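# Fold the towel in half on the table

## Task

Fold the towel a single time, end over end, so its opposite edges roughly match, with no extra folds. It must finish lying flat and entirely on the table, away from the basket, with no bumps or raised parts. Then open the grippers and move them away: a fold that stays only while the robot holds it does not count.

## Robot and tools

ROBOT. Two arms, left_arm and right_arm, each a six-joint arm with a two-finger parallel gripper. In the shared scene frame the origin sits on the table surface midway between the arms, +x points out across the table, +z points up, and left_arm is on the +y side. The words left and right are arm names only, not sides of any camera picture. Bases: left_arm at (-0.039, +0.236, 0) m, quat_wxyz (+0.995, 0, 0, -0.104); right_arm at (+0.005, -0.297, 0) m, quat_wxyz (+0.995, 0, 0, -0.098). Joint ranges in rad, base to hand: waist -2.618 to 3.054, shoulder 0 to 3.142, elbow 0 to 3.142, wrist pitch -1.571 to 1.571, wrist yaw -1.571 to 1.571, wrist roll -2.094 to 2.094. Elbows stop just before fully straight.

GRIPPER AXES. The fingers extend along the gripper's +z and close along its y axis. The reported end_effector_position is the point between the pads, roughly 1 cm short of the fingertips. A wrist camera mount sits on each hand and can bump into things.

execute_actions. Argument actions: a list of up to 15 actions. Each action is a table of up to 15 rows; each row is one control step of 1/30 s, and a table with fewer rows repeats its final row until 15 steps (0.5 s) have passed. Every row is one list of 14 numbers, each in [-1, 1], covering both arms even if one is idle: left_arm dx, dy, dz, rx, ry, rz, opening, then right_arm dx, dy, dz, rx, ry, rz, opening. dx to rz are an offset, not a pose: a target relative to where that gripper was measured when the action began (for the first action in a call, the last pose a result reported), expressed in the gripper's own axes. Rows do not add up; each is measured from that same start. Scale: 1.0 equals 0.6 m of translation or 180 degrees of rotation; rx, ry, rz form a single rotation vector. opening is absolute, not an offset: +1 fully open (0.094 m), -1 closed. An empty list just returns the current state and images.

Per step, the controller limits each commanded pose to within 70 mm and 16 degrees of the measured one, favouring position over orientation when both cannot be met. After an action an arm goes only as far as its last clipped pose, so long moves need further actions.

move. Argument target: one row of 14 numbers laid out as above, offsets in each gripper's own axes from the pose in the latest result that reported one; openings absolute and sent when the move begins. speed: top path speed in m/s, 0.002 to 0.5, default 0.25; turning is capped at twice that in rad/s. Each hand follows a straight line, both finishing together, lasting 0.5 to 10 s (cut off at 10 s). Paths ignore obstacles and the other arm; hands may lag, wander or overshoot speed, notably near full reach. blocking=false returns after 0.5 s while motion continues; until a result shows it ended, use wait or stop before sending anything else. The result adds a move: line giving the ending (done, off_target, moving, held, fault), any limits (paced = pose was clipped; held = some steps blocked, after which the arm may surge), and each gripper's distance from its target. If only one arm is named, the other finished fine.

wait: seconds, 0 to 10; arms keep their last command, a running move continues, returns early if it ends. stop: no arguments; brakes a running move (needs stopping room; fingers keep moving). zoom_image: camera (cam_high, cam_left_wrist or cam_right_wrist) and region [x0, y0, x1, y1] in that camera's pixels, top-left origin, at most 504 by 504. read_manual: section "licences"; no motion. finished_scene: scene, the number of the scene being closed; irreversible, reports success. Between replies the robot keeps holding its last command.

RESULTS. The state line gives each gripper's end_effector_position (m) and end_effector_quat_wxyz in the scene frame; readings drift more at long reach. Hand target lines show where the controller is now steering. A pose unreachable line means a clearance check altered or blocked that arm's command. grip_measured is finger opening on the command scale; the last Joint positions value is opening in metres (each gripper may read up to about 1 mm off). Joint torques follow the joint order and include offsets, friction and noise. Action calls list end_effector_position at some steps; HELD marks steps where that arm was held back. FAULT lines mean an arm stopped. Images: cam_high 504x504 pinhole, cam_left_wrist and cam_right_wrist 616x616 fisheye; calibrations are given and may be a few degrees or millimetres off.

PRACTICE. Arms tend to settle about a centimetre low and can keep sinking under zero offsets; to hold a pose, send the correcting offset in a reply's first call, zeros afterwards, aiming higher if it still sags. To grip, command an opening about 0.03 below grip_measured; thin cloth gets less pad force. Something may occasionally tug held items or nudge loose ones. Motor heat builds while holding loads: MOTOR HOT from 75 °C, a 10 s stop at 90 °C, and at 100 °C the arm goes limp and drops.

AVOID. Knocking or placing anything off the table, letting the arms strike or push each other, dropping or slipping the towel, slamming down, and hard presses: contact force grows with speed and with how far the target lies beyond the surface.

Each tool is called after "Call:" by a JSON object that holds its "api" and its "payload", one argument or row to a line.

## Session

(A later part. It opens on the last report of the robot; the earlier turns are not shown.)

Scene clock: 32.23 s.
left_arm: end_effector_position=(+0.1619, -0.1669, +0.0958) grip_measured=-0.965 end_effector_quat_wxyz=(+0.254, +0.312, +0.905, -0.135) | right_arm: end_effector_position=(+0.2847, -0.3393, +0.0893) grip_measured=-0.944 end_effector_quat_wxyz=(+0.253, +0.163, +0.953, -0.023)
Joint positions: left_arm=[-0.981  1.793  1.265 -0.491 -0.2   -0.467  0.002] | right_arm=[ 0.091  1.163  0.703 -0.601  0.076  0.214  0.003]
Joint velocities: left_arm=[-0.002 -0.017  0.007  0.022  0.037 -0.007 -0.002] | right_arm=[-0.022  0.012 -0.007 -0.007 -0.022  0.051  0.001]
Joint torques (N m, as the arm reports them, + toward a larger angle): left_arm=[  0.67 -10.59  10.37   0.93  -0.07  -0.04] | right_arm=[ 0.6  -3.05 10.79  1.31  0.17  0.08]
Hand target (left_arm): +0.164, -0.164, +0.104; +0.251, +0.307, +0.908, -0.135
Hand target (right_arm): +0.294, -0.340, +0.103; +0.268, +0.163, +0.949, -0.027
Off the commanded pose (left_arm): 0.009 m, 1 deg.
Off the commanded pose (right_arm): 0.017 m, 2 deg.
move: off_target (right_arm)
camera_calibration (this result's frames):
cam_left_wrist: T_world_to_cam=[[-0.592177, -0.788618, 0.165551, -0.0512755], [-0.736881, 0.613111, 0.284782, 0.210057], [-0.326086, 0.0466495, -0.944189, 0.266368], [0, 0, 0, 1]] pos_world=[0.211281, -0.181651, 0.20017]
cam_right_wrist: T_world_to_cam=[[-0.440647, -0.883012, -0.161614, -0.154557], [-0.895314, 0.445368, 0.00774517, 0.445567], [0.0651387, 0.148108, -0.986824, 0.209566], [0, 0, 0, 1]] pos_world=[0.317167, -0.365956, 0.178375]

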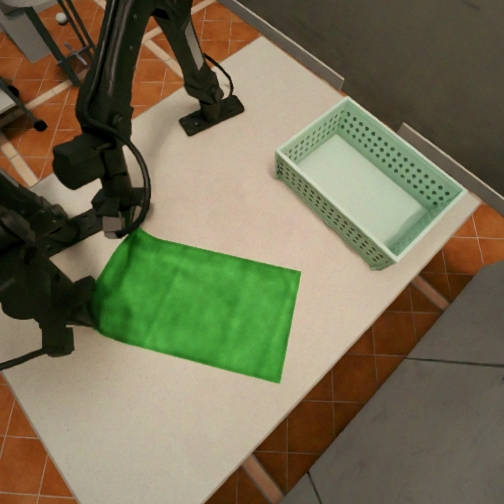

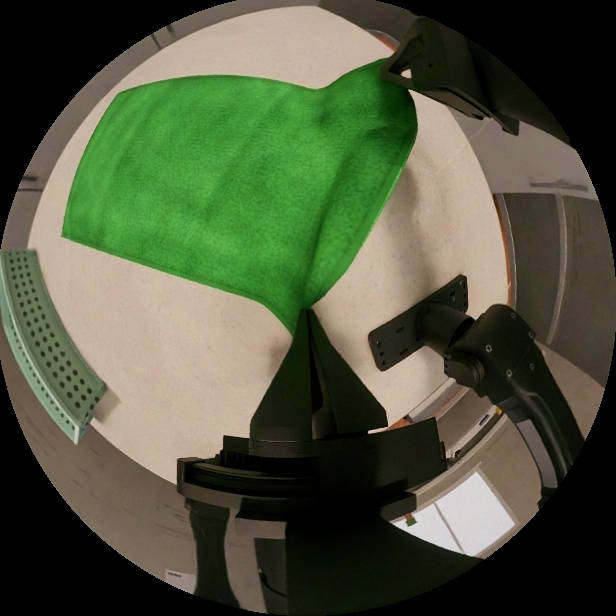

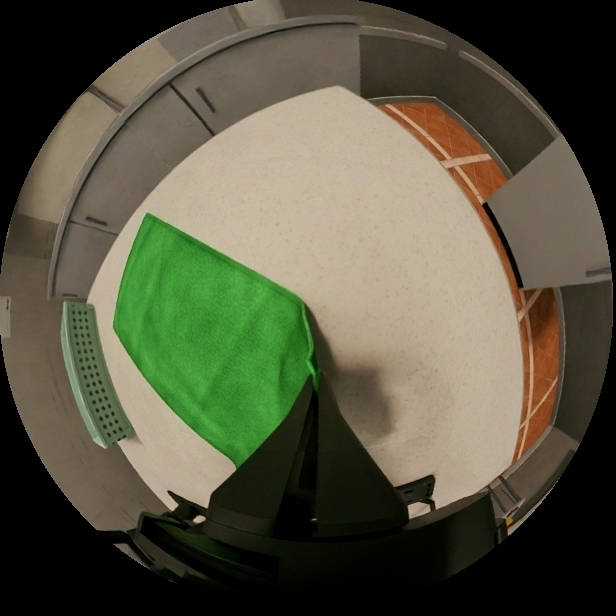

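Call:
{"api": "move", "payload": {
  "target": [-0.143,0.01,-0.207,0,0,0,-1,-0.148,0.033,-0.2,-0.07,0,0,-1],
  "speed": 0.12
}}

Scene clock: 35.67 s.
left_arm: end_effector_position=(+0.1728, -0.1567, +0.2467) grip_measured=-0.965 end_effector_quat_wxyz=(+0.261, +0.312, +0.902, -0.142) | right_arm: end_effector_position=(+0.3019, -0.3279, +0.2252) grip_measured=-0.944 end_effector_quat_wxyz=(+0.254, +0.137, +0.954, +0.083)
Joint positions: left_arm=[-0.941  1.758  1.816 -1.049 -0.178 -0.429  0.002] | right_arm=[-0.03   1.245  1.289 -1.11  -0.202  0.111  0.003]
Joint velocities: left_arm=[-0.002  0.027  0.002  0.007 -0.051  0.007  0.   ] | right_arm=[-0.012 -0.012 -0.007 -0.022  0.022 -0.037  0.   ]
Joint torques (N m, as the arm reports them, + toward a larger angle): left_arm=[ 0.88 -8.38 10.47  1.08 -0.04  0.04] | right_arm=[-0.8  -3.69 10.39  1.24 -0.16 -0.07]
Hand target (left_arm): +0.176, -0.153, +0.245; +0.254, +0.312, +0.905, -0.135
Hand target (right_arm): +0.306, -0.331, +0.238; +0.269, +0.134, +0.950, +0.083
Off the commanded pose (left_arm): 0.005 m, 1 deg.
Off the commanded pose (right_arm): 0.014 m, 2 deg.
move: off_target (right_arm)
camera_calibration (this result's frames):
cam_left_wrist: T_world_to_cam=[[-0.59664, -0.783164, 0.175143, -0.0625923], [-0.737219, 0.621112, 0.265946, 0.174818], [-0.317063, 0.0295552, -0.947944, 0.408619], [0, 0, 0, 1]] pos_world=[0.221092, -0.169679, 0.351819]
cam_right_wrist: T_world_to_cam=[[-0.340276, -0.875821, -0.342272, -0.102213], [-0.937485, 0.344247, 0.0511429, 0.424656], [0.0730342, 0.338278, -0.938208, 0.389932], [0, 0, 0, 1]] pos_world=[0.33485, -0.367612, 0.309134]

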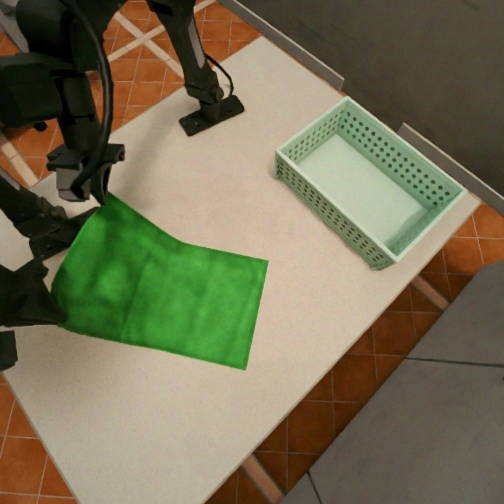

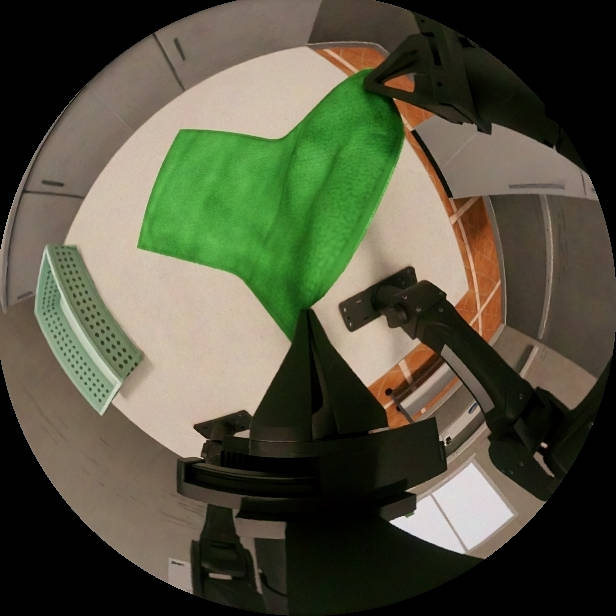

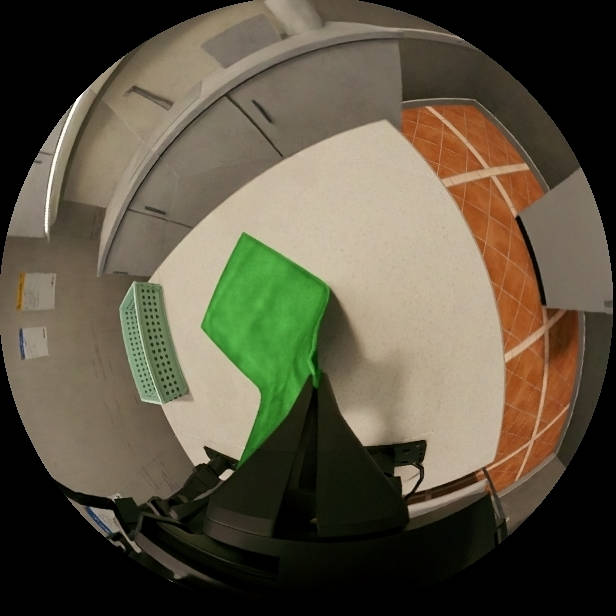

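Call:
{"api": "move", "payload": {
  "target": [0.022,0.273,0.147,0,0,0,-1,-0.073,0.16,0.238,0,0,0,-1],
  "speed": 0.12
}}

Scene clock: 39.43 s.
left_arm: end_effector_position=(+0.3029, -0.0658, +0.1646) grip_measured=-0.965 end_effector_quat_wxyz=(+0.275, +0.309, +0.899, -0.145) | right_arm: end_effector_position=(+0.4133, -0.2414, +0.1257) grip_measured=-0.944 end_effector_quat_wxyz=(+0.219, +0.136, +0.963, +0.073)
Joint positions: left_arm=[-0.489  1.716  1.418 -0.644  0.071 -0.057  0.002] | right_arm=[ 0.318  1.686  1.315 -0.734 -0.027  0.41   0.003]
Joint velocities: left_arm=[-0.002 -0.002 -0.022  0.007  0.022  0.037 -0.001] | right_arm=[-0.017 -0.012 -0.007  0.007  0.007 -0.007  0.001]
Joint torques (N m, as the arm reports them, + toward a larger angle): left_arm=[ 0.52 -8.43  6.85  1.4   0.1   0.03] | right_arm=[ 0.44 -9.01 10.89  1.53  0.1   0.03]
Hand target (left_arm): +0.302, -0.063, +0.152; +0.262, +0.312, +0.902, -0.142
Hand target (right_arm): +0.430, -0.238, +0.146; +0.254, +0.136, +0.955, +0.078
Off the commanded pose (left_arm): 0.014 m, 2 deg.
Off the commanded pose (right_arm): 0.027 m, 4 deg.
move: off_target (left_arm, right_arm)
camera_calibration (this result's frames):
cam_left_wrist: T_world_to_cam=[[-0.596614, -0.783613, 0.173212, 0.100901], [-0.74672, 0.621121, 0.237945, 0.243598], [-0.294043, 0.0126205, -0.955709, 0.36258], [0, 0, 0, 1]] pos_world=[0.348713, -0.0768126, 0.271081]
cam_right_wrist: T_world_to_cam=[[-0.360781, -0.880909, -0.306328, -0.0198408], [-0.932649, 0.341413, 0.116636, 0.493513], [0.00183898, 0.327776, -0.944754, 0.286853], [0, 0, 0, 1]] pos_world=[0.452589, -0.279993, 0.207367]

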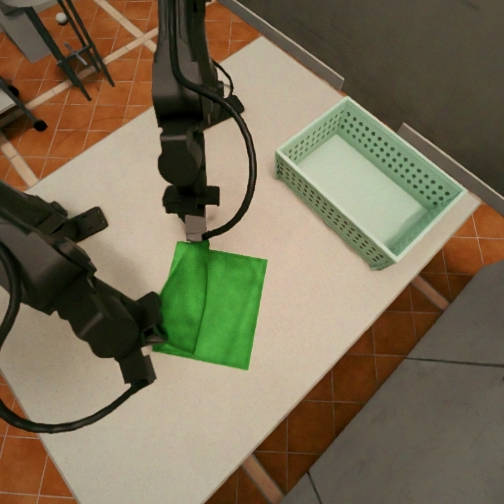

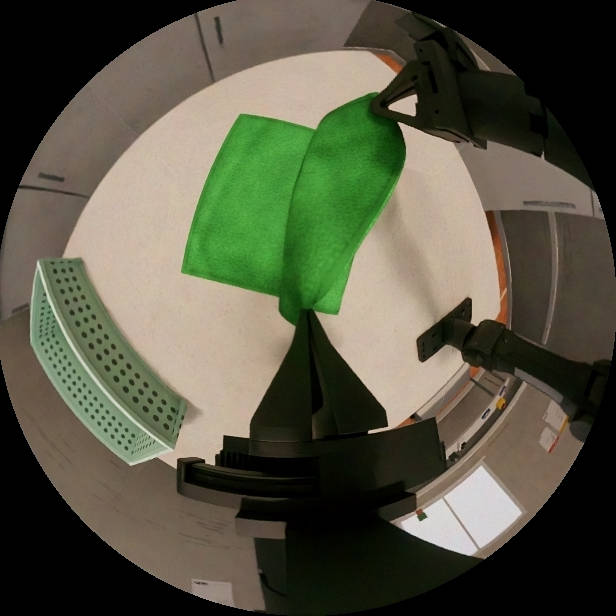

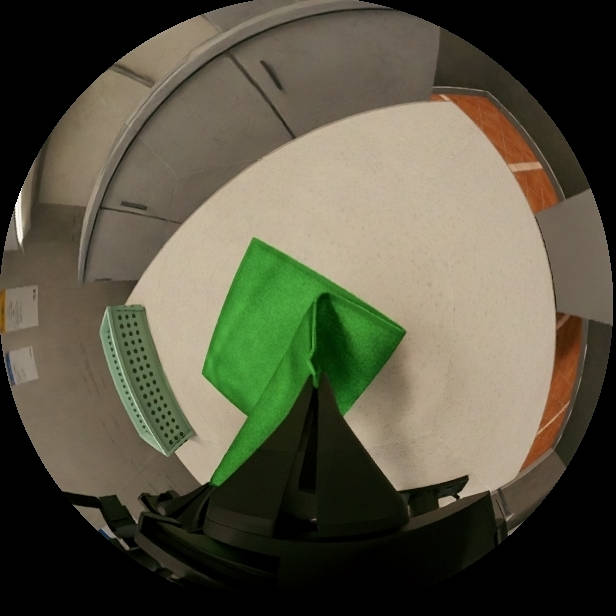

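Call:
{"api": "move", "payload": {
  "target": [0.053,0.168,0.118,0.13,0.1,0.05,-1,-0.108,0.102,0.138,0.17,-0.03,0.1,-1],
  "speed": 0.14
}}

Scene clock: 45.03 s.
left_arm: end_effector_position=(+0.3793, -0.0111, +0.0846) grip_measured=-0.965 end_effector_quat_wxyz=(+0.097, +0.452, +0.851, -0.248) | right_arm: end_effector_position=(+0.5136, -0.1899, +0.0740) grip_measured=-0.944 end_effector_quat_wxyz=(+0.181, +0.332, +0.913, -0.152)
Joint positions: left_arm=[-0.143  2.293  2.015 -1.153  0.523  0.588  0.002] | right_arm=[ 0.558  2.608  2.566 -1.445  0.47   1.039  0.003]
Joint velocities: left_arm=[-0.002 -0.002  0.002 -0.007  0.007 -0.066 -0.001] | right_arm=[-0.017  0.007 -0.017 -0.037 -0.007 -0.037  0.   ]
Joint torques (N m, as the arm reports them, + toward a larger angle): left_arm=[  0.8  -12.29   9.83   0.1    0.3    0.06] | right_arm=[ -0.1  -16.26  10.05   0.49   0.73   0.07]
Hand target (left_arm): +0.375, -0.005, +0.081; +0.076, +0.445, +0.856, -0.252
Hand target (right_arm): +0.521, -0.196, +0.093; +0.211, +0.339, +0.903, -0.157
Off the commanded pose (left_arm): 0.010 m, 3 deg.
Off the commanded pose (right_arm): 0.018 m, 3 deg.
move: off_target (left_arm, right_arm)
camera_calibration (this result's frames):
cam_left_wrist: T_world_to_cam=[[-0.764701, -0.503466, 0.402187, 0.250728], [-0.343002, 0.846402, 0.407374, 0.120787], [-0.54551, 0.173569, -0.819934, 0.393553], [0, 0, 0, 1]] pos_world=[0.447849, -0.04431, 0.172643]
cam_right_wrist: T_world_to_cam=[[-0.766121, -0.641419, 0.0405078, 0.273864], [-0.640079, 0.767166, 0.0418945, 0.511593], [-0.0579482, 0.00616809, -0.998301, 0.194551], [0, 0, 0, 1]] pos_world=[0.548546, -0.218016, 0.161694]

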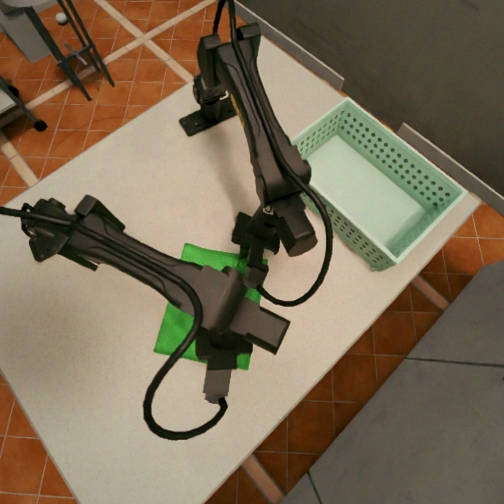

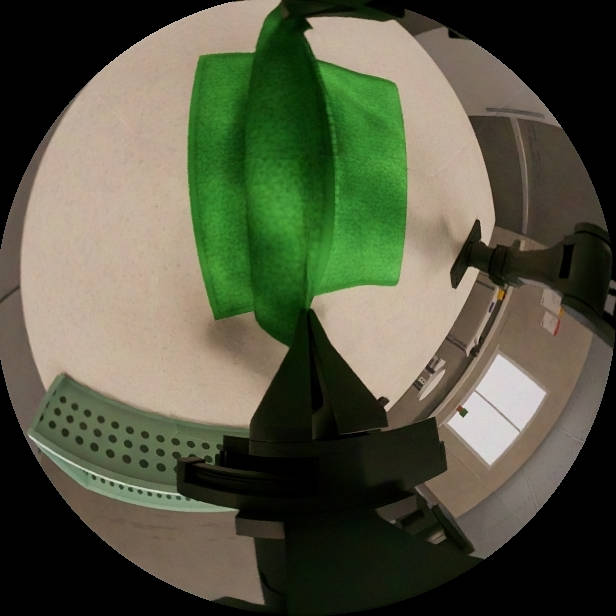

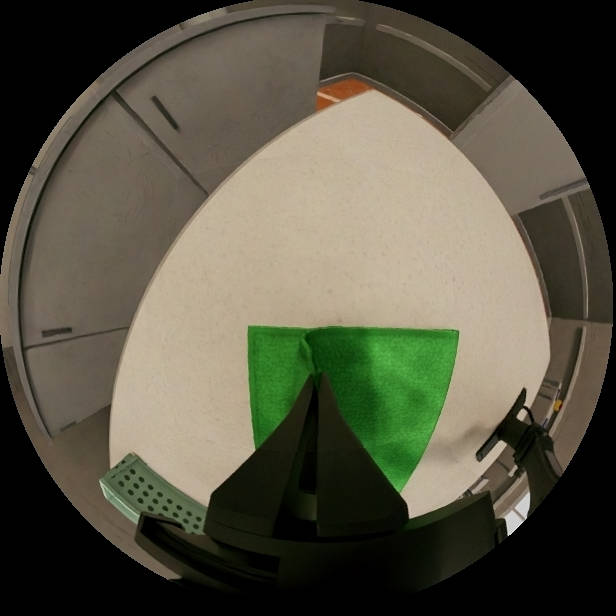

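Call:
{"api": "move", "payload": {
  "target": [0.038,0.05,0.05,0,-0.04,0,-1,0.002,0.036,0.048,-0.06,0,0,-1],
  "speed": 0.1
}}

Call:
{"api": "move", "payload": {
  "target": [0,0.04,-0.015,0,0,0,-0.3,-0.02,0.04,-0.01,0,0,0,-0.3],
  "speed": 0.1
}}

Scene clock: 48.00 s.
left_arm: end_effector_position=(+0.3933, -0.0018, +0.0398) grip_measured=-0.965 end_effector_quat_wxyz=(+0.154, +0.440, +0.842, -0.270) | right_arm: end_effector_position=(+0.5254, -0.1764, +0.0290) grip_measured=-0.944 end_effector_quat_wxyz=(+0.188, +0.307, +0.930, -0.069)
Joint positions: left_arm=[-0.093  2.268  1.75  -0.815  0.592  0.589  0.002] | right_arm=[ 0.534  2.471  2.147 -1.023  0.339  0.936  0.003]
Joint velocities: left_arm=[ 0.007 -0.007  0.012 -0.007  0.007 -0.066 -0.   ] | right_arm=[ 0.002  0.022  0.002  0.051  0.007 -0.037  0.   ]
Joint torques (N m, as the arm reports them, + toward a larger angle): left_arm=[  0.83 -14.44   5.51   0.66   0.37   0.05] | right_arm=[ -1.06 -18.57   5.86   1.09   0.36  -0.04]
Hand target (left_arm): +0.390, +0.004, +0.040; +0.151, +0.436, +0.844, -0.276
Hand target (right_arm): +0.533, -0.185, +0.044; +0.210, +0.313, +0.924, -0.065
Off the commanded pose (left_arm): 0.007 m, 1 deg.
Off the commanded pose (right_arm): 0.019 m, 3 deg.
move: off_target (right_arm)
camera_calibration (this result's frames):
cam_left_wrist: T_world_to_cam=[[-0.77555, -0.492571, 0.394836, 0.28866], [-0.398825, 0.867125, 0.298382, 0.162194], [-0.489347, 0.07394, -0.868949, 0.342538], [0, 0, 0, 1]] pos_world=[0.456177, -0.0237847, 0.135279]
cam_right_wrist: T_world_to_cam=[[-0.704729, -0.70308, -0.0950563, 0.254155], [-0.7094, 0.696323, 0.109021, 0.532666], [-0.0104609, 0.144263, -0.989484, 0.149368], [0, 0, 0, 1]] pos_world=[0.558546, -0.213765, 0.113884]

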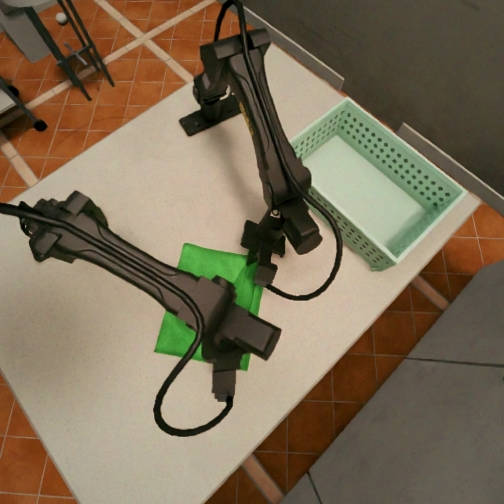

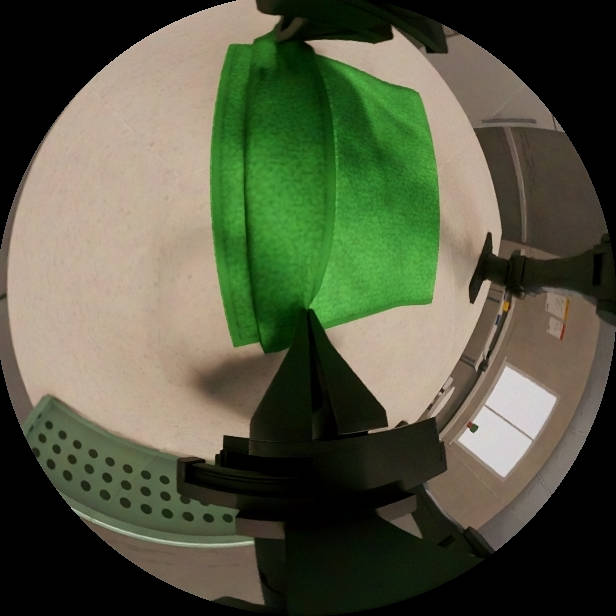

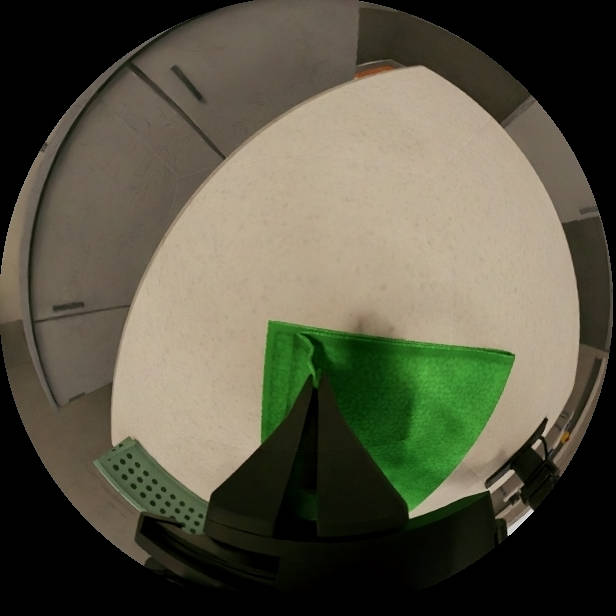

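Scene clock: 49.20 s.
left_arm: end_effector_position=(+0.4122, +0.0131, +0.0423) grip_measured=-0.303 end_effector_quat_wxyz=(+0.161, +0.442, +0.842, -0.264) | right_arm: end_effector_position=(+0.5432, -0.1694, +0.0233) grip_measured=-0.302 end_effector_quat_wxyz=(+0.175, +0.307, +0.932, -0.077)
Joint positions: left_arm=[-0.053  2.314  1.84  -0.868  0.592  0.636  0.033] | right_arm=[ 0.534  2.654  2.473 -1.2    0.335  0.942  0.033]
Joint velocities: left_arm=[-0.007 -0.012  0.002 -0.051 -0.007 -0.022  0.001] | right_arm=[-0.002  0.007  0.027 -0.066 -0.022 -0.037  0.   ]
Joint torques (N m, as the arm reports them, + toward a larger angle): left_arm=[  0.49 -12.31  10.06   0.47   0.39   0.07] | right_arm=[  0.81 -17.02  10.3    0.57   0.26   0.07]
Hand target (left_arm): +0.413, +0.015, +0.040; +0.154, +0.440, +0.842, -0.270
Hand target (right_arm): +0.547, -0.162, +0.039; +0.189, +0.307, +0.930, -0.069
Off the commanded pose (left_arm): 0.003 m, 1 deg.
Off the commanded pose (right_arm): 0.018 m, 2 deg.
move: off_target (right_arm)
camera_calibration (this result's frames):
cam_left_wrist: T_world_to_cam=[[-0.781569, -0.49617, 0.378107, 0.312944], [-0.406913, 0.864909, 0.293862, 0.15966], [-0.472833, 0.0758169, -0.877884, 0.346437], [0, 0, 0, 1]] pos_world=[0.473362, -0.0090838, 0.138887]
cam_right_wrist: T_world_to_cam=[[-0.710174, -0.700621, -0.0691576, 0.27385], [-0.702865, 0.699934, 0.12678, 0.537762], [-0.0404189, 0.138644, -0.989517, 0.158219], [0, 0, 0, 1]] pos_world=[0.57885, -0.206469, 0.107321]

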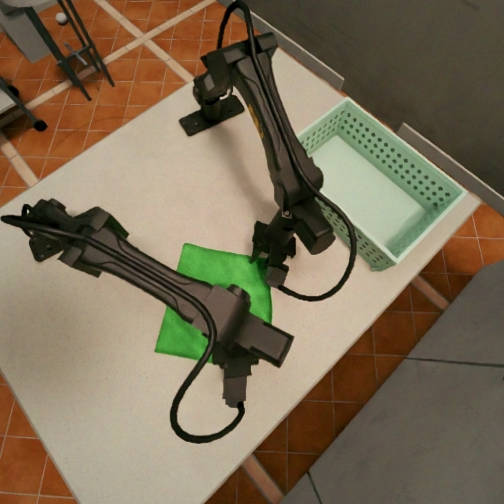

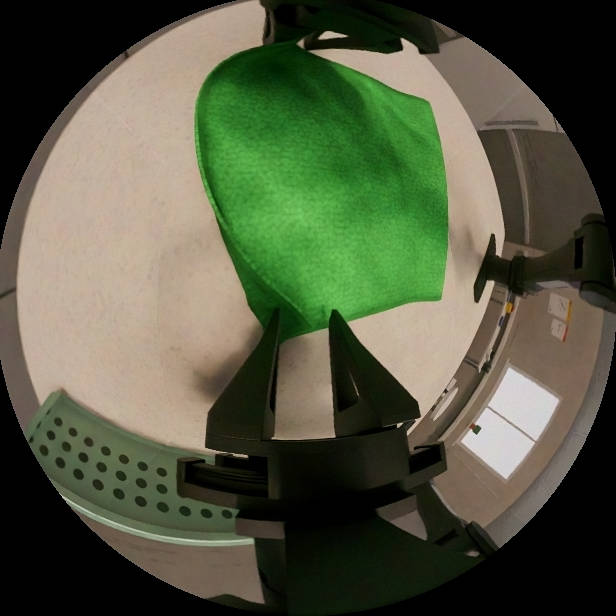

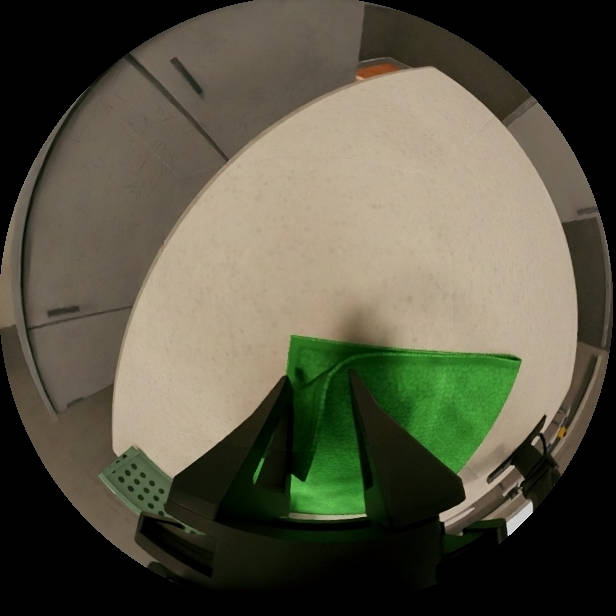

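Call:
{"api": "execute_actions", "payload": {
  "actions": [
    [[0,0,0,0,0,0,-1,-0.02,0,-0.02,0,-0.01,0,-1]]
  ]
}}

Call:
{"api": "move", "payload": {
  "target": [-0.04,-0.09,-0.06,0,0,0,-1,-0.05,-0.07,-0.115,0,0,0,-1],
  "speed": 0.1
}}

Scene clock: 51.87 s.
left_arm: end_effector_position=(+0.4121, +0.0131, +0.0423) grip_measured=-0.980 end_effector_quat_wxyz=(+0.161, +0.442, +0.842, -0.264) | right_arm: end_effector_position=(+0.5427, -0.1704, +0.0236) grip_measured=-0.963 end_effector_quat_wxyz=(+0.174, +0.306, +0.932, -0.080)
Joint positions: left_arm=[-0.053  2.314  1.84  -0.869  0.592  0.636  0.001] | right_arm=[ 0.534  2.654  2.474 -1.204  0.34   0.94   0.002]
Joint velocities: left_arm=[ 0.007  0.007 -0.002 -0.051 -0.007 -0.022  0.   ] | right_arm=[-0.017 -0.002  0.007 -0.051  0.022  0.022 -0.002]
Joint torques (N m, as the arm reports them, + toward a larger angle): left_arm=[ -0.01 -13.85   7.84   0.7    0.3   -0.01] | right_arm=[ -0.18 -16.61  10.59   0.58   0.39  -0.05]
Hand target (left_arm): +0.412, +0.013, +0.042; +0.161, +0.442, +0.842, -0.264
Hand target (right_arm): +0.549, -0.173, +0.039; +0.190, +0.306, +0.929, -0.081
Off the commanded pose (left_arm): 0.000 m, 0 deg.
Off the commanded pose (right_arm): 0.017 m, 2 deg.
Step readings (end_effector_position):
0: left_arm (+0.4121, +0.0131, +0.0423) | right_arm (+0.5431, -0.1695, +0.0235)
1: left_arm (+0.4121, +0.0131, +0.0423) | right_arm (+0.5431, -0.1696, +0.0235)
2: left_arm (+0.4121, +0.0131, +0.0423) | right_arm (+0.5430, -0.1698, +0.0235)
4: left_arm (+0.4121, +0.0131, +0.0423) | right_arm (+0.5428, -0.1701, +0.0235)
8: left_arm (+0.4121, +0.0131, +0.0423) | right_arm (+0.5427, -0.1704, +0.0236)
15: end_effector_position above
camera_calibration (this result's frames):
cam_left_wrist: T_world_to_cam=[[-0.78143, -0.496207, 0.378346, 0.312833], [-0.406805, 0.86488, 0.294097, 0.159562], [-0.473157, 0.0759033, -0.877702, 0.346506], [0, 0, 0, 1]] pos_world=[0.473319, -0.00907237, 0.138843]
cam_right_wrist: T_world_to_cam=[[-0.709644, -0.701685, -0.0635894, 0.272191], [-0.703254, 0.699944, 0.12455, 0.53825], [-0.0428855, 0.133105, -0.990174, 0.159016], [0, 0, 0, 1]] pos_world=[0.578505, -0.206919, 0.107724]

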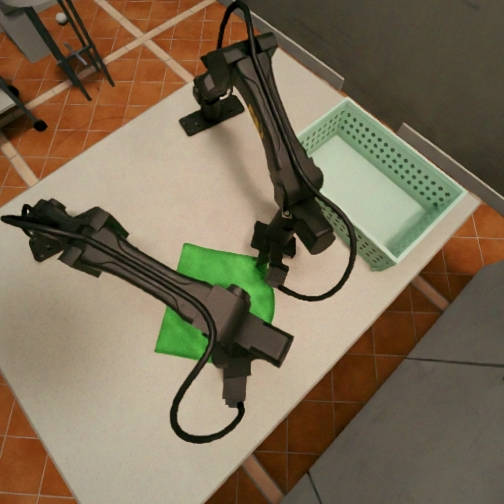

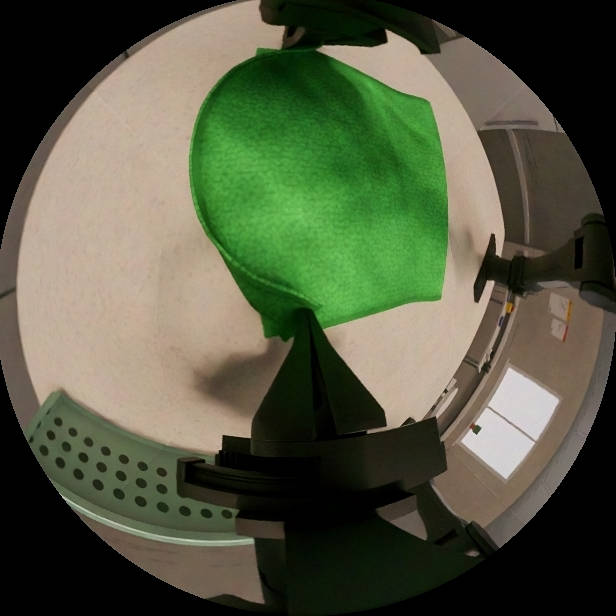

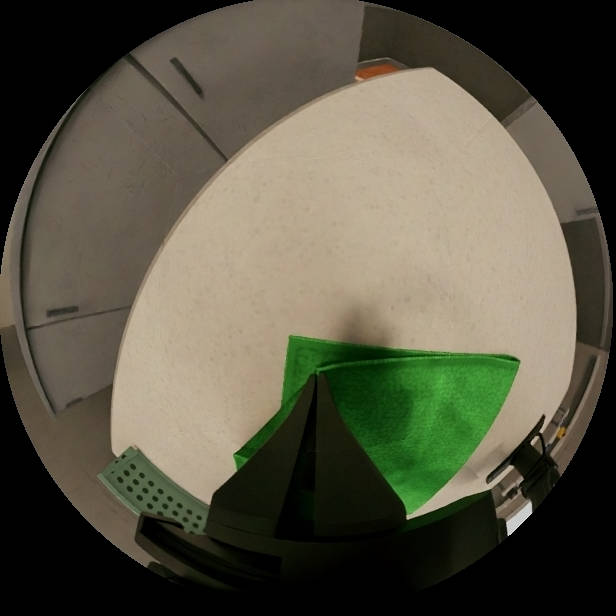

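Scene clock: 53.17 s.
left_arm: end_effector_position=(+0.3916, -0.0061, +0.1044) grip_measured=-0.980 end_effector_quat_wxyz=(+0.181, +0.443, +0.838, -0.261) | right_arm: end_effector_position=(+0.5248, -0.1956, +0.0885) grip_measured=-0.963 end_effector_quat_wxyz=(+0.172, +0.306, +0.933, -0.077)
Joint positions: left_arm=[-0.107  2.161  1.824 -0.926  0.578  0.566  0.001] | right_arm=[ 0.495  2.496  2.438 -1.311  0.323  0.899  0.002]
Joint velocities: left_arm=[-0.002  0.002 -0.007 -0.11  -0.022 -0.007 -0.   ] | right_arm=[-0.012  0.007 -0.002 -0.037  0.051  0.007  0.   ]
Joint torques (N m, as the arm reports them, + toward a larger angle): left_arm=[ -0.59 -13.56   5.92   0.59   0.25  -0.03] | right_arm=[ -0.66 -18.26   5.91   0.62   0.24  -0.05]
Hand target (left_arm): +0.379, -0.007, +0.100; +0.161, +0.442, +0.842, -0.264
Hand target (right_arm): +0.521, -0.202, +0.100; +0.174, +0.306, +0.933, -0.080
Off the commanded pose (left_arm): 0.013 m, 2 deg.
Off the commanded pose (right_arm): 0.014 m, 1 deg.
move: off_target (left_arm, right_arm)
camera_calibration (this result's frames):
cam_left_wrist: T_world_to_cam=[[-0.792799, -0.495659, 0.354671, 0.270714], [-0.422543, 0.866358, 0.266237, 0.158665], [-0.439234, 0.0612089, -0.896285, 0.381322], [0, 0, 0, 1]] pos_world=[0.449155, -0.0266189, 0.203516]
cam_right_wrist: T_world_to_cam=[[-0.708594, -0.702381, -0.0675013, 0.245605], [-0.704133, 0.69766, 0.132165, 0.534597], [-0.0457375, 0.141181, -0.988927, 0.228847], [0, 0, 0, 1]] pos_world=[0.560929, -0.232768, 0.172236]

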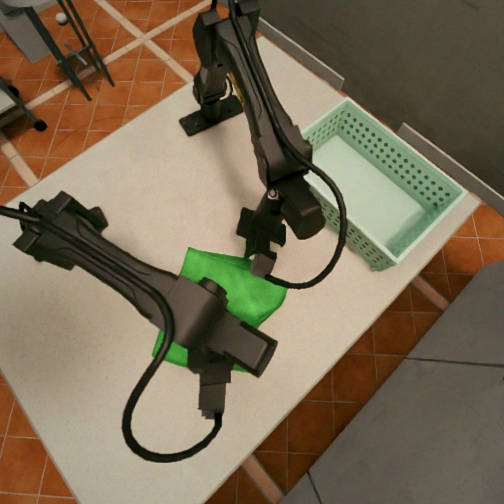

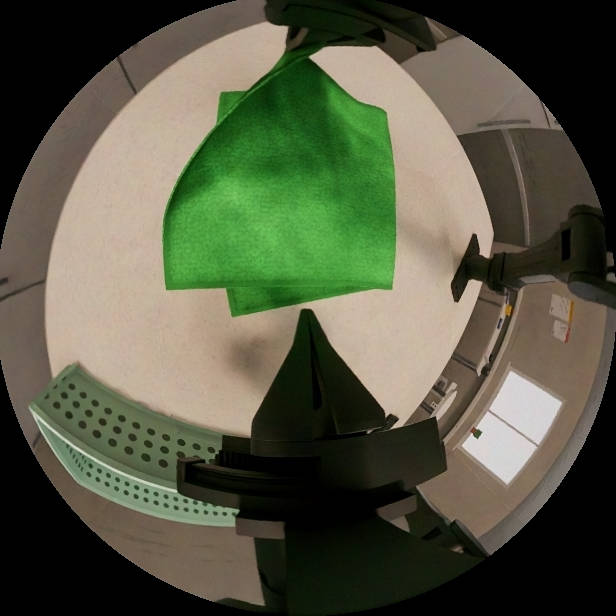

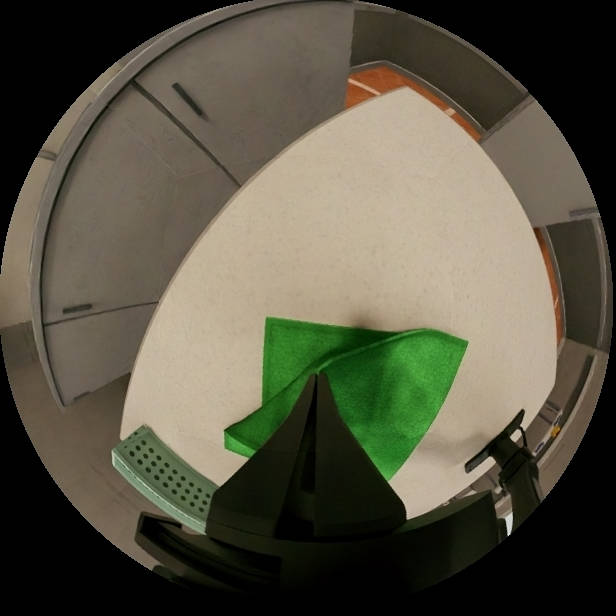

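Call:
{"api": "move", "payload": {
  "target": [-0.008,0.178,0.048,-0.194,-0.023,-0.141,0.1,-0.01,0,-0.015,-0.07,0,0,-1],
  "speed": 0.2
}}

Scene clock: 58.60 s.
left_arm: end_effector_position=(+0.4832, +0.0304, +0.0543) grip_measured=+0.097 end_effector_quat_wxyz=(+0.269, +0.167, +0.947, -0.050) | right_arm: end_effector_position=(+0.5216, -0.1924, +0.0837) grip_measured=-0.963 end_effector_quat_wxyz=(+0.183, +0.284, +0.941, +0.018)
Joint positions: left_arm=[-0.172  2.247  1.77  -0.54  -0.012 -0.027  0.052] | right_arm=[ 0.448  2.284  2.036 -0.986  0.157  0.811  0.002]
Joint velocities: left_arm=[-0.007  0.007 -0.002 -0.022 -0.022  0.007  0.   ] | right_arm=[-0.007  0.002  0.017  0.007 -0.007  0.007  0.001]
Joint torques (N m, as the arm reports them, + toward a larger angle): left_arm=[ -0.74 -12.67  10.55   1.24  -0.1   -0.03] | right_arm=[ -0.7  -17.46   5.99   1.27   0.12  -0.07]
Hand target (left_arm): +0.486, +0.024, +0.054; +0.273, +0.168, +0.946, -0.048
Hand target (right_arm): +0.526, -0.197, +0.098; +0.203, +0.285, +0.936, +0.027
Off the commanded pose (left_arm): 0.007 m, 1 deg.
Off the commanded pose (right_arm): 0.017 m, 3 deg.
move: off_target (right_arm)
camera_calibration (this result's frames):
cam_left_wrist: T_world_to_cam=[[-0.29724, -0.951084, 0.0841864, 0.168275], [-0.900604, 0.308559, 0.306111, 0.424899], [-0.317114, 0.0151697, -0.948266, 0.319603], [0, 0, 0, 1]] pos_world=[0.534034, 0.0240886, 0.158836]
cam_right_wrist: T_world_to_cam=[[-0.640017, -0.731738, -0.234386, 0.217846], [-0.768319, 0.612649, 0.185332, 0.543375], [0.00798195, 0.298699, -0.954314, 0.222943], [0, 0, 0, 1]] pos_world=[0.555131, -0.240085, 0.163113]

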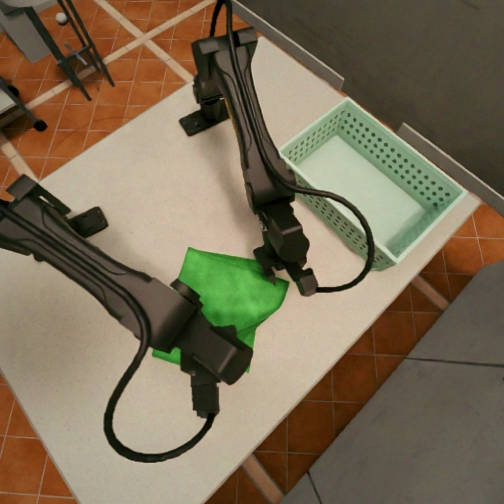

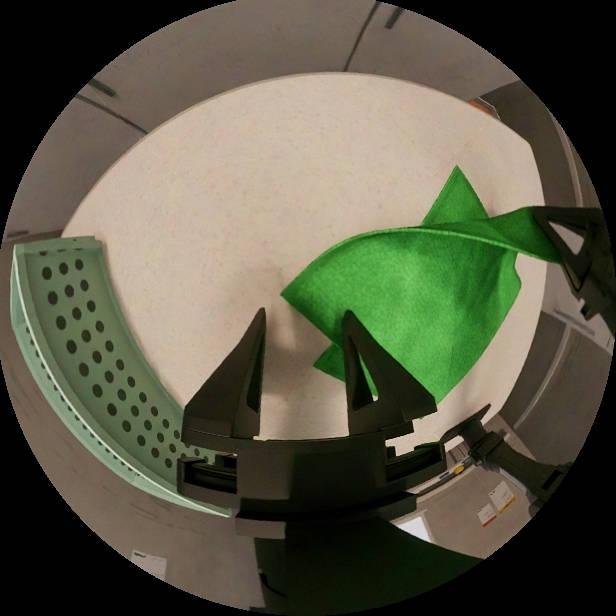

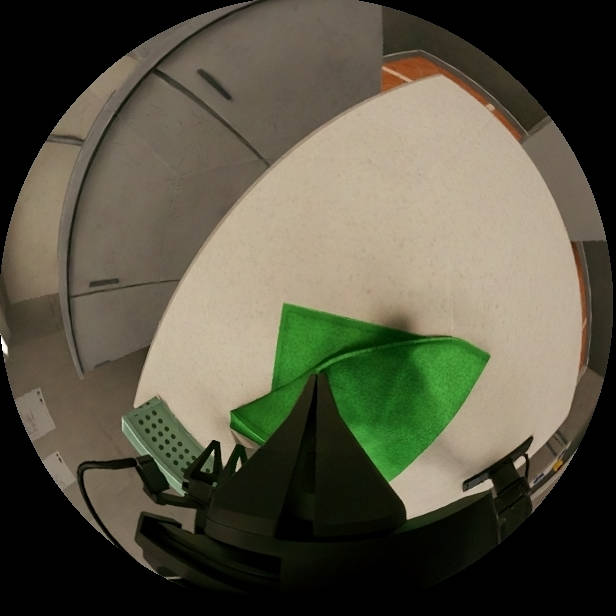

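Call:
{"api": "move", "payload": {
  "target": [0.055,0,0.068,0,0.01,-0.025,0.1,-0.015,0,-0.015,0,-0.01,0,-1],
  "speed": 0.06
}}

Scene clock: 61.17 s.
left_arm: end_effector_position=(+0.4861, +0.0296, +0.0241) grip_measured=+0.097 end_effector_quat_wxyz=(+0.274, +0.132, +0.951, -0.060) | right_arm: end_effector_position=(+0.5218, -0.1930, +0.0839) grip_measured=-0.963 end_effector_quat_wxyz=(+0.184, +0.284, +0.941, +0.016)
Joint positions: left_arm=[-0.172  2.285  1.703 -0.421 -0.014 -0.099  0.052] | right_arm=[ 0.448  2.284  2.036 -0.985  0.161  0.811  0.002]
Joint velocities: left_arm=[ 0.007 -0.002 -0.012  0.066 -0.007 -0.022  0.   ] | right_arm=[ 0.012  0.007  0.002 -0.066 -0.022 -0.037 -0.   ]
Joint torques (N m, as the arm reports them, + toward a larger angle): left_arm=[  0.08 -12.38   5.73   1.29   0.04  -0.05] | right_arm=[ -0.2  -15.45   8.33   1.     0.27  -0.04]
Hand target (left_arm): +0.477, +0.033, +0.003; +0.252, +0.130, +0.957, -0.057
Hand target (right_arm): +0.525, -0.196, +0.095; +0.198, +0.284, +0.938, +0.014
Off the commanded pose (left_arm): 0.024 m, 3 deg.
Off the commanded pose (right_arm): 0.012 m, 2 deg.
move: off_target (left_arm, right_arm)
camera_calibration (this result's frames):
cam_left_wrist: T_world_to_cam=[[-0.238274, -0.963484, 0.122165, 0.141653], [-0.918119, 0.264478, 0.295143, 0.447049], [-0.316675, -0.0418369, -0.947611, 0.293321], [0, 0, 0, 1]] pos_world=[0.537084, 0.0305179, 0.128706]
cam_right_wrist: T_world_to_cam=[[-0.640645, -0.731723, -0.232714, 0.217741], [-0.767778, 0.614241, 0.182279, 0.54419], [0.00956505, 0.295449, -0.955311, 0.221888], [0, 0, 0, 1]] pos_world=[0.555189, -0.240494, 0.163449]

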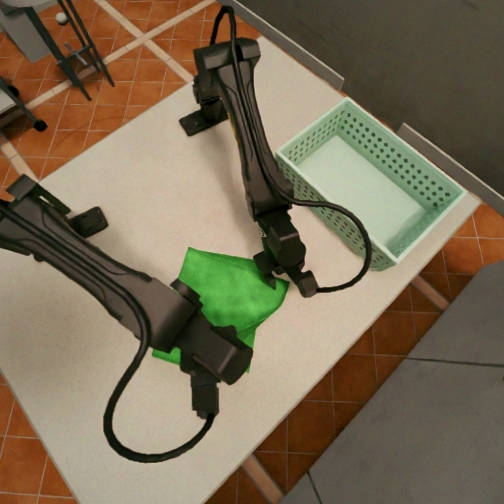

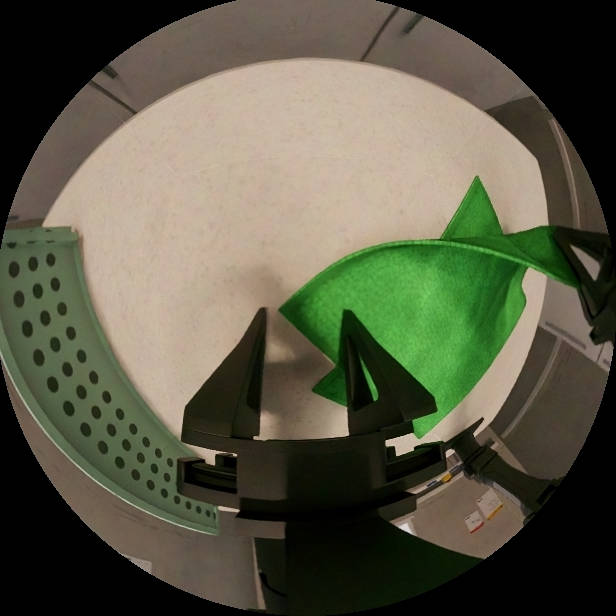

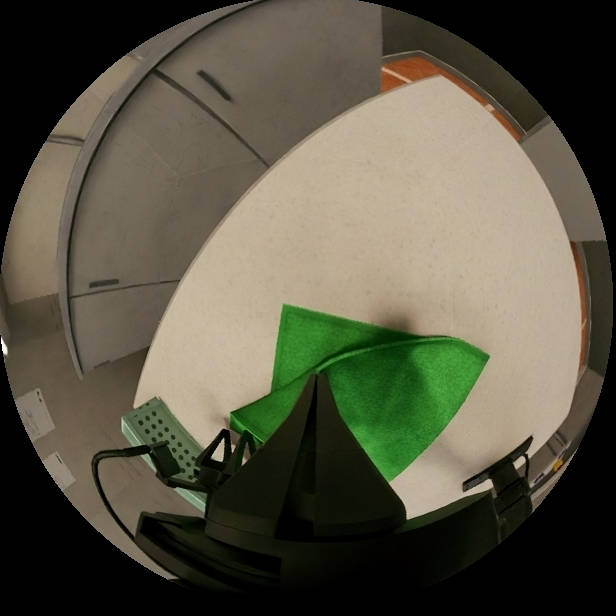

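Call:
{"api": "execute_actions", "payload": {
  "actions": [
    [[0.055,0,0.03,0,0.033,0,0.1,-0.015,0,-0.015,0,-0.01,0,-1]],
    [[0.055,0,0.03,0,0.033,0,-0.1,-0.015,0,-0.015,0,-0.01,0,-1],[0.055,0,0.03,0,0.033,0,-0.2,-0.015,0,-0.015,0,-0.01,0,-1],[0.055,0,0.03,0,0.033,0,-0.3,-0.015,0,-0.015,0,-0.01,0,-1],[0.055,0,0.03,0,0.033,0,-0.4,-0.015,0,-0.015,0,-0.01,0,-1],[0.055,0,0.03,0,0.033,0,-0.5,-0.015,0,-0.015,0,-0.01,0,-1],[0.055,0,0.03,0,0.033,0,-0.6,-0.015,0,-0.015,0,-0.01,0,-1]],
    [[0.055,0,0.03,0,0.033,0,-0.8,-0.015,0,-0.015,0,-0.01,0,-1],[0.055,0,0.03,0,0.033,0,-1,-0.015,0,-0.015,0,-0.01,0,-1]]
  ]
}}

Scene clock: 64.37 s.
left_arm: end_effector_position=(+0.4858, +0.0273, +0.0232) grip_measured=-0.967 end_effector_quat_wxyz=(+0.273, +0.133, +0.950, -0.066) | right_arm: end_effector_position=(+0.5222, -0.1949, +0.0842) grip_measured=-0.963 end_effector_quat_wxyz=(+0.187, +0.285, +0.940, +0.012)
Joint positions: left_arm=[-0.172  2.287  1.703 -0.417 -0.001 -0.101  0.002] | right_arm=[ 0.448  2.284  2.036 -0.985  0.172  0.811  0.002]
Joint velocities: left_arm=[ 0.017  0.002 -0.002 -0.007 -0.066  0.007  0.002] | right_arm=[-0.002 -0.017  0.002  0.007 -0.037  0.007 -0.001]
Joint torques (N m, as the arm reports them, + toward a larger angle): left_arm=[ -0.12 -10.87   7.46   0.79   0.06  -0.02] | right_arm=[ -0.18 -15.43   8.35   1.01   0.3   -0.04]
Hand target (left_arm): +0.467, +0.032, -0.009; +0.222, +0.136, +0.964, -0.057
Hand target (right_arm): +0.526, -0.198, +0.095; +0.201, +0.285, +0.937, +0.009
Off the commanded pose (left_arm): 0.038 m, 6 deg.
Off the commanded pose (right_arm): 0.012 m, 2 deg.
Step readings (end_effector_position; steps 1 to 15: 1st action; 16 to 30: 2nd action; 31 to 45: 3rd action):
0: left_arm (+0.4864, +0.0295, +0.0243) | right_arm (+0.5218, -0.1931, +0.0839)
1: left_arm (+0.4859, +0.0296, +0.0232) | right_arm (+0.5218, -0.1931, +0.0839)
2: left_arm (+0.4858, +0.0296, +0.0226) | right_arm (+0.5219, -0.1933, +0.0839)
4: left_arm (+0.4858, +0.0296, +0.0226) | right_arm (+0.5219, -0.1935, +0.0839)
8: left_arm (+0.4858, +0.0295, +0.0226) | right_arm (+0.5219, -0.1937, +0.0840)
15: left_arm (+0.4858, +0.0295, +0.0226) | right_arm (+0.5219, -0.1937, +0.0840)
16: left_arm (+0.4858, +0.0296, +0.0226) | right_arm (+0.5220, -0.1938, +0.0840)
17: left_arm (+0.4859, +0.0297, +0.0226) | right_arm (+0.5220, -0.1939, +0.0840)
19: left_arm (+0.4858, +0.0297, +0.0226) | right_arm (+0.5220, -0.1941, +0.0840)
23: left_arm (+0.4854, +0.0286, +0.0226) | right_arm (+0.5220, -0.1943, +0.0841)
30: left_arm (+0.4853, +0.0284, +0.0226) | right_arm (+0.5221, -0.1943, +0.0841)
31: left_arm (+0.4852, +0.0281, +0.0226) | right_arm (+0.5221, -0.1944, +0.0841)
32: left_arm (+0.4851, +0.0278, +0.0226) | right_arm (+0.5221, -0.1945, +0.0841)
34: left_arm (+0.4855, +0.0274, +0.0229) | right_arm (+0.5221, -0.1947, +0.0841)
38: left_arm (+0.4858, +0.0273, +0.0232) | right_arm (+0.5222, -0.1948, +0.0842)
45: end_effector_position above
camera_calibration (this result's frames):
cam_left_wrist: T_world_to_cam=[[-0.242561, -0.960836, 0.134007, 0.141208], [-0.915944, 0.272337, 0.294751, 0.446445], [-0.319703, -0.0512475, -0.946131, 0.293981], [0, 0, 0, 1]] pos_world=[0.537157, 0.0291603, 0.127631]
cam_right_wrist: T_world_to_cam=[[-0.642654, -0.7317, -0.227181, 0.217283], [-0.766046, 0.618692, 0.174337, 0.546181], [0.0129929, 0.286069, -0.958121, 0.219333], [0, 0, 0, 1]] pos_world=[0.555188, -0.241677, 0.16429]

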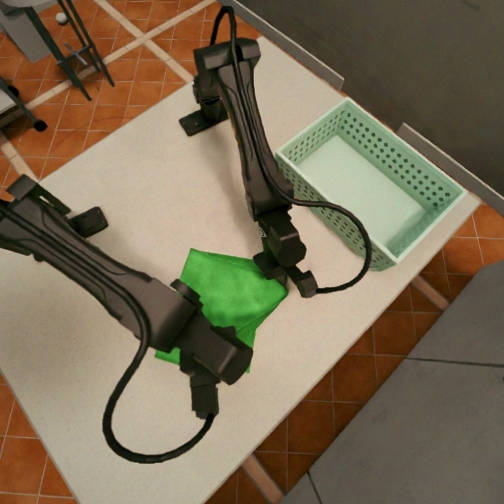

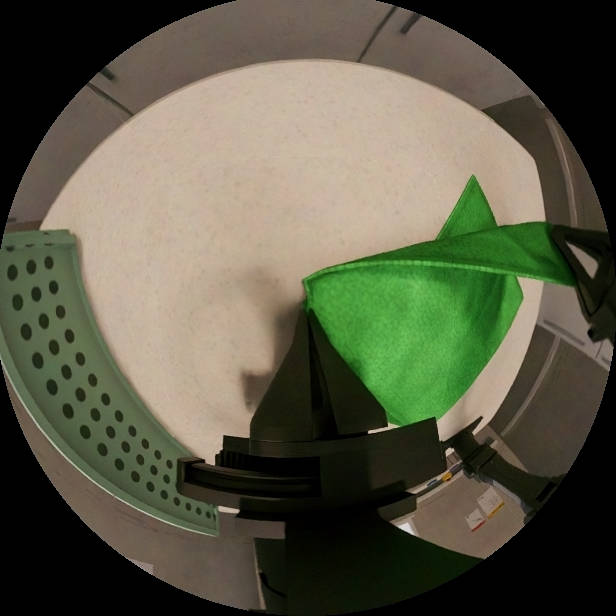

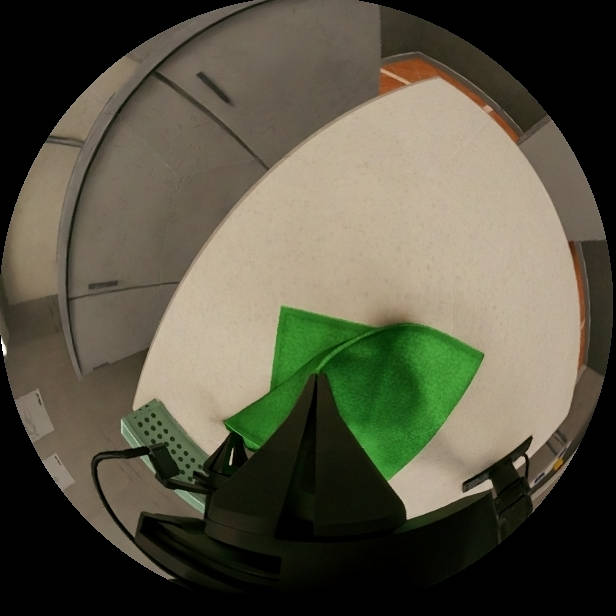

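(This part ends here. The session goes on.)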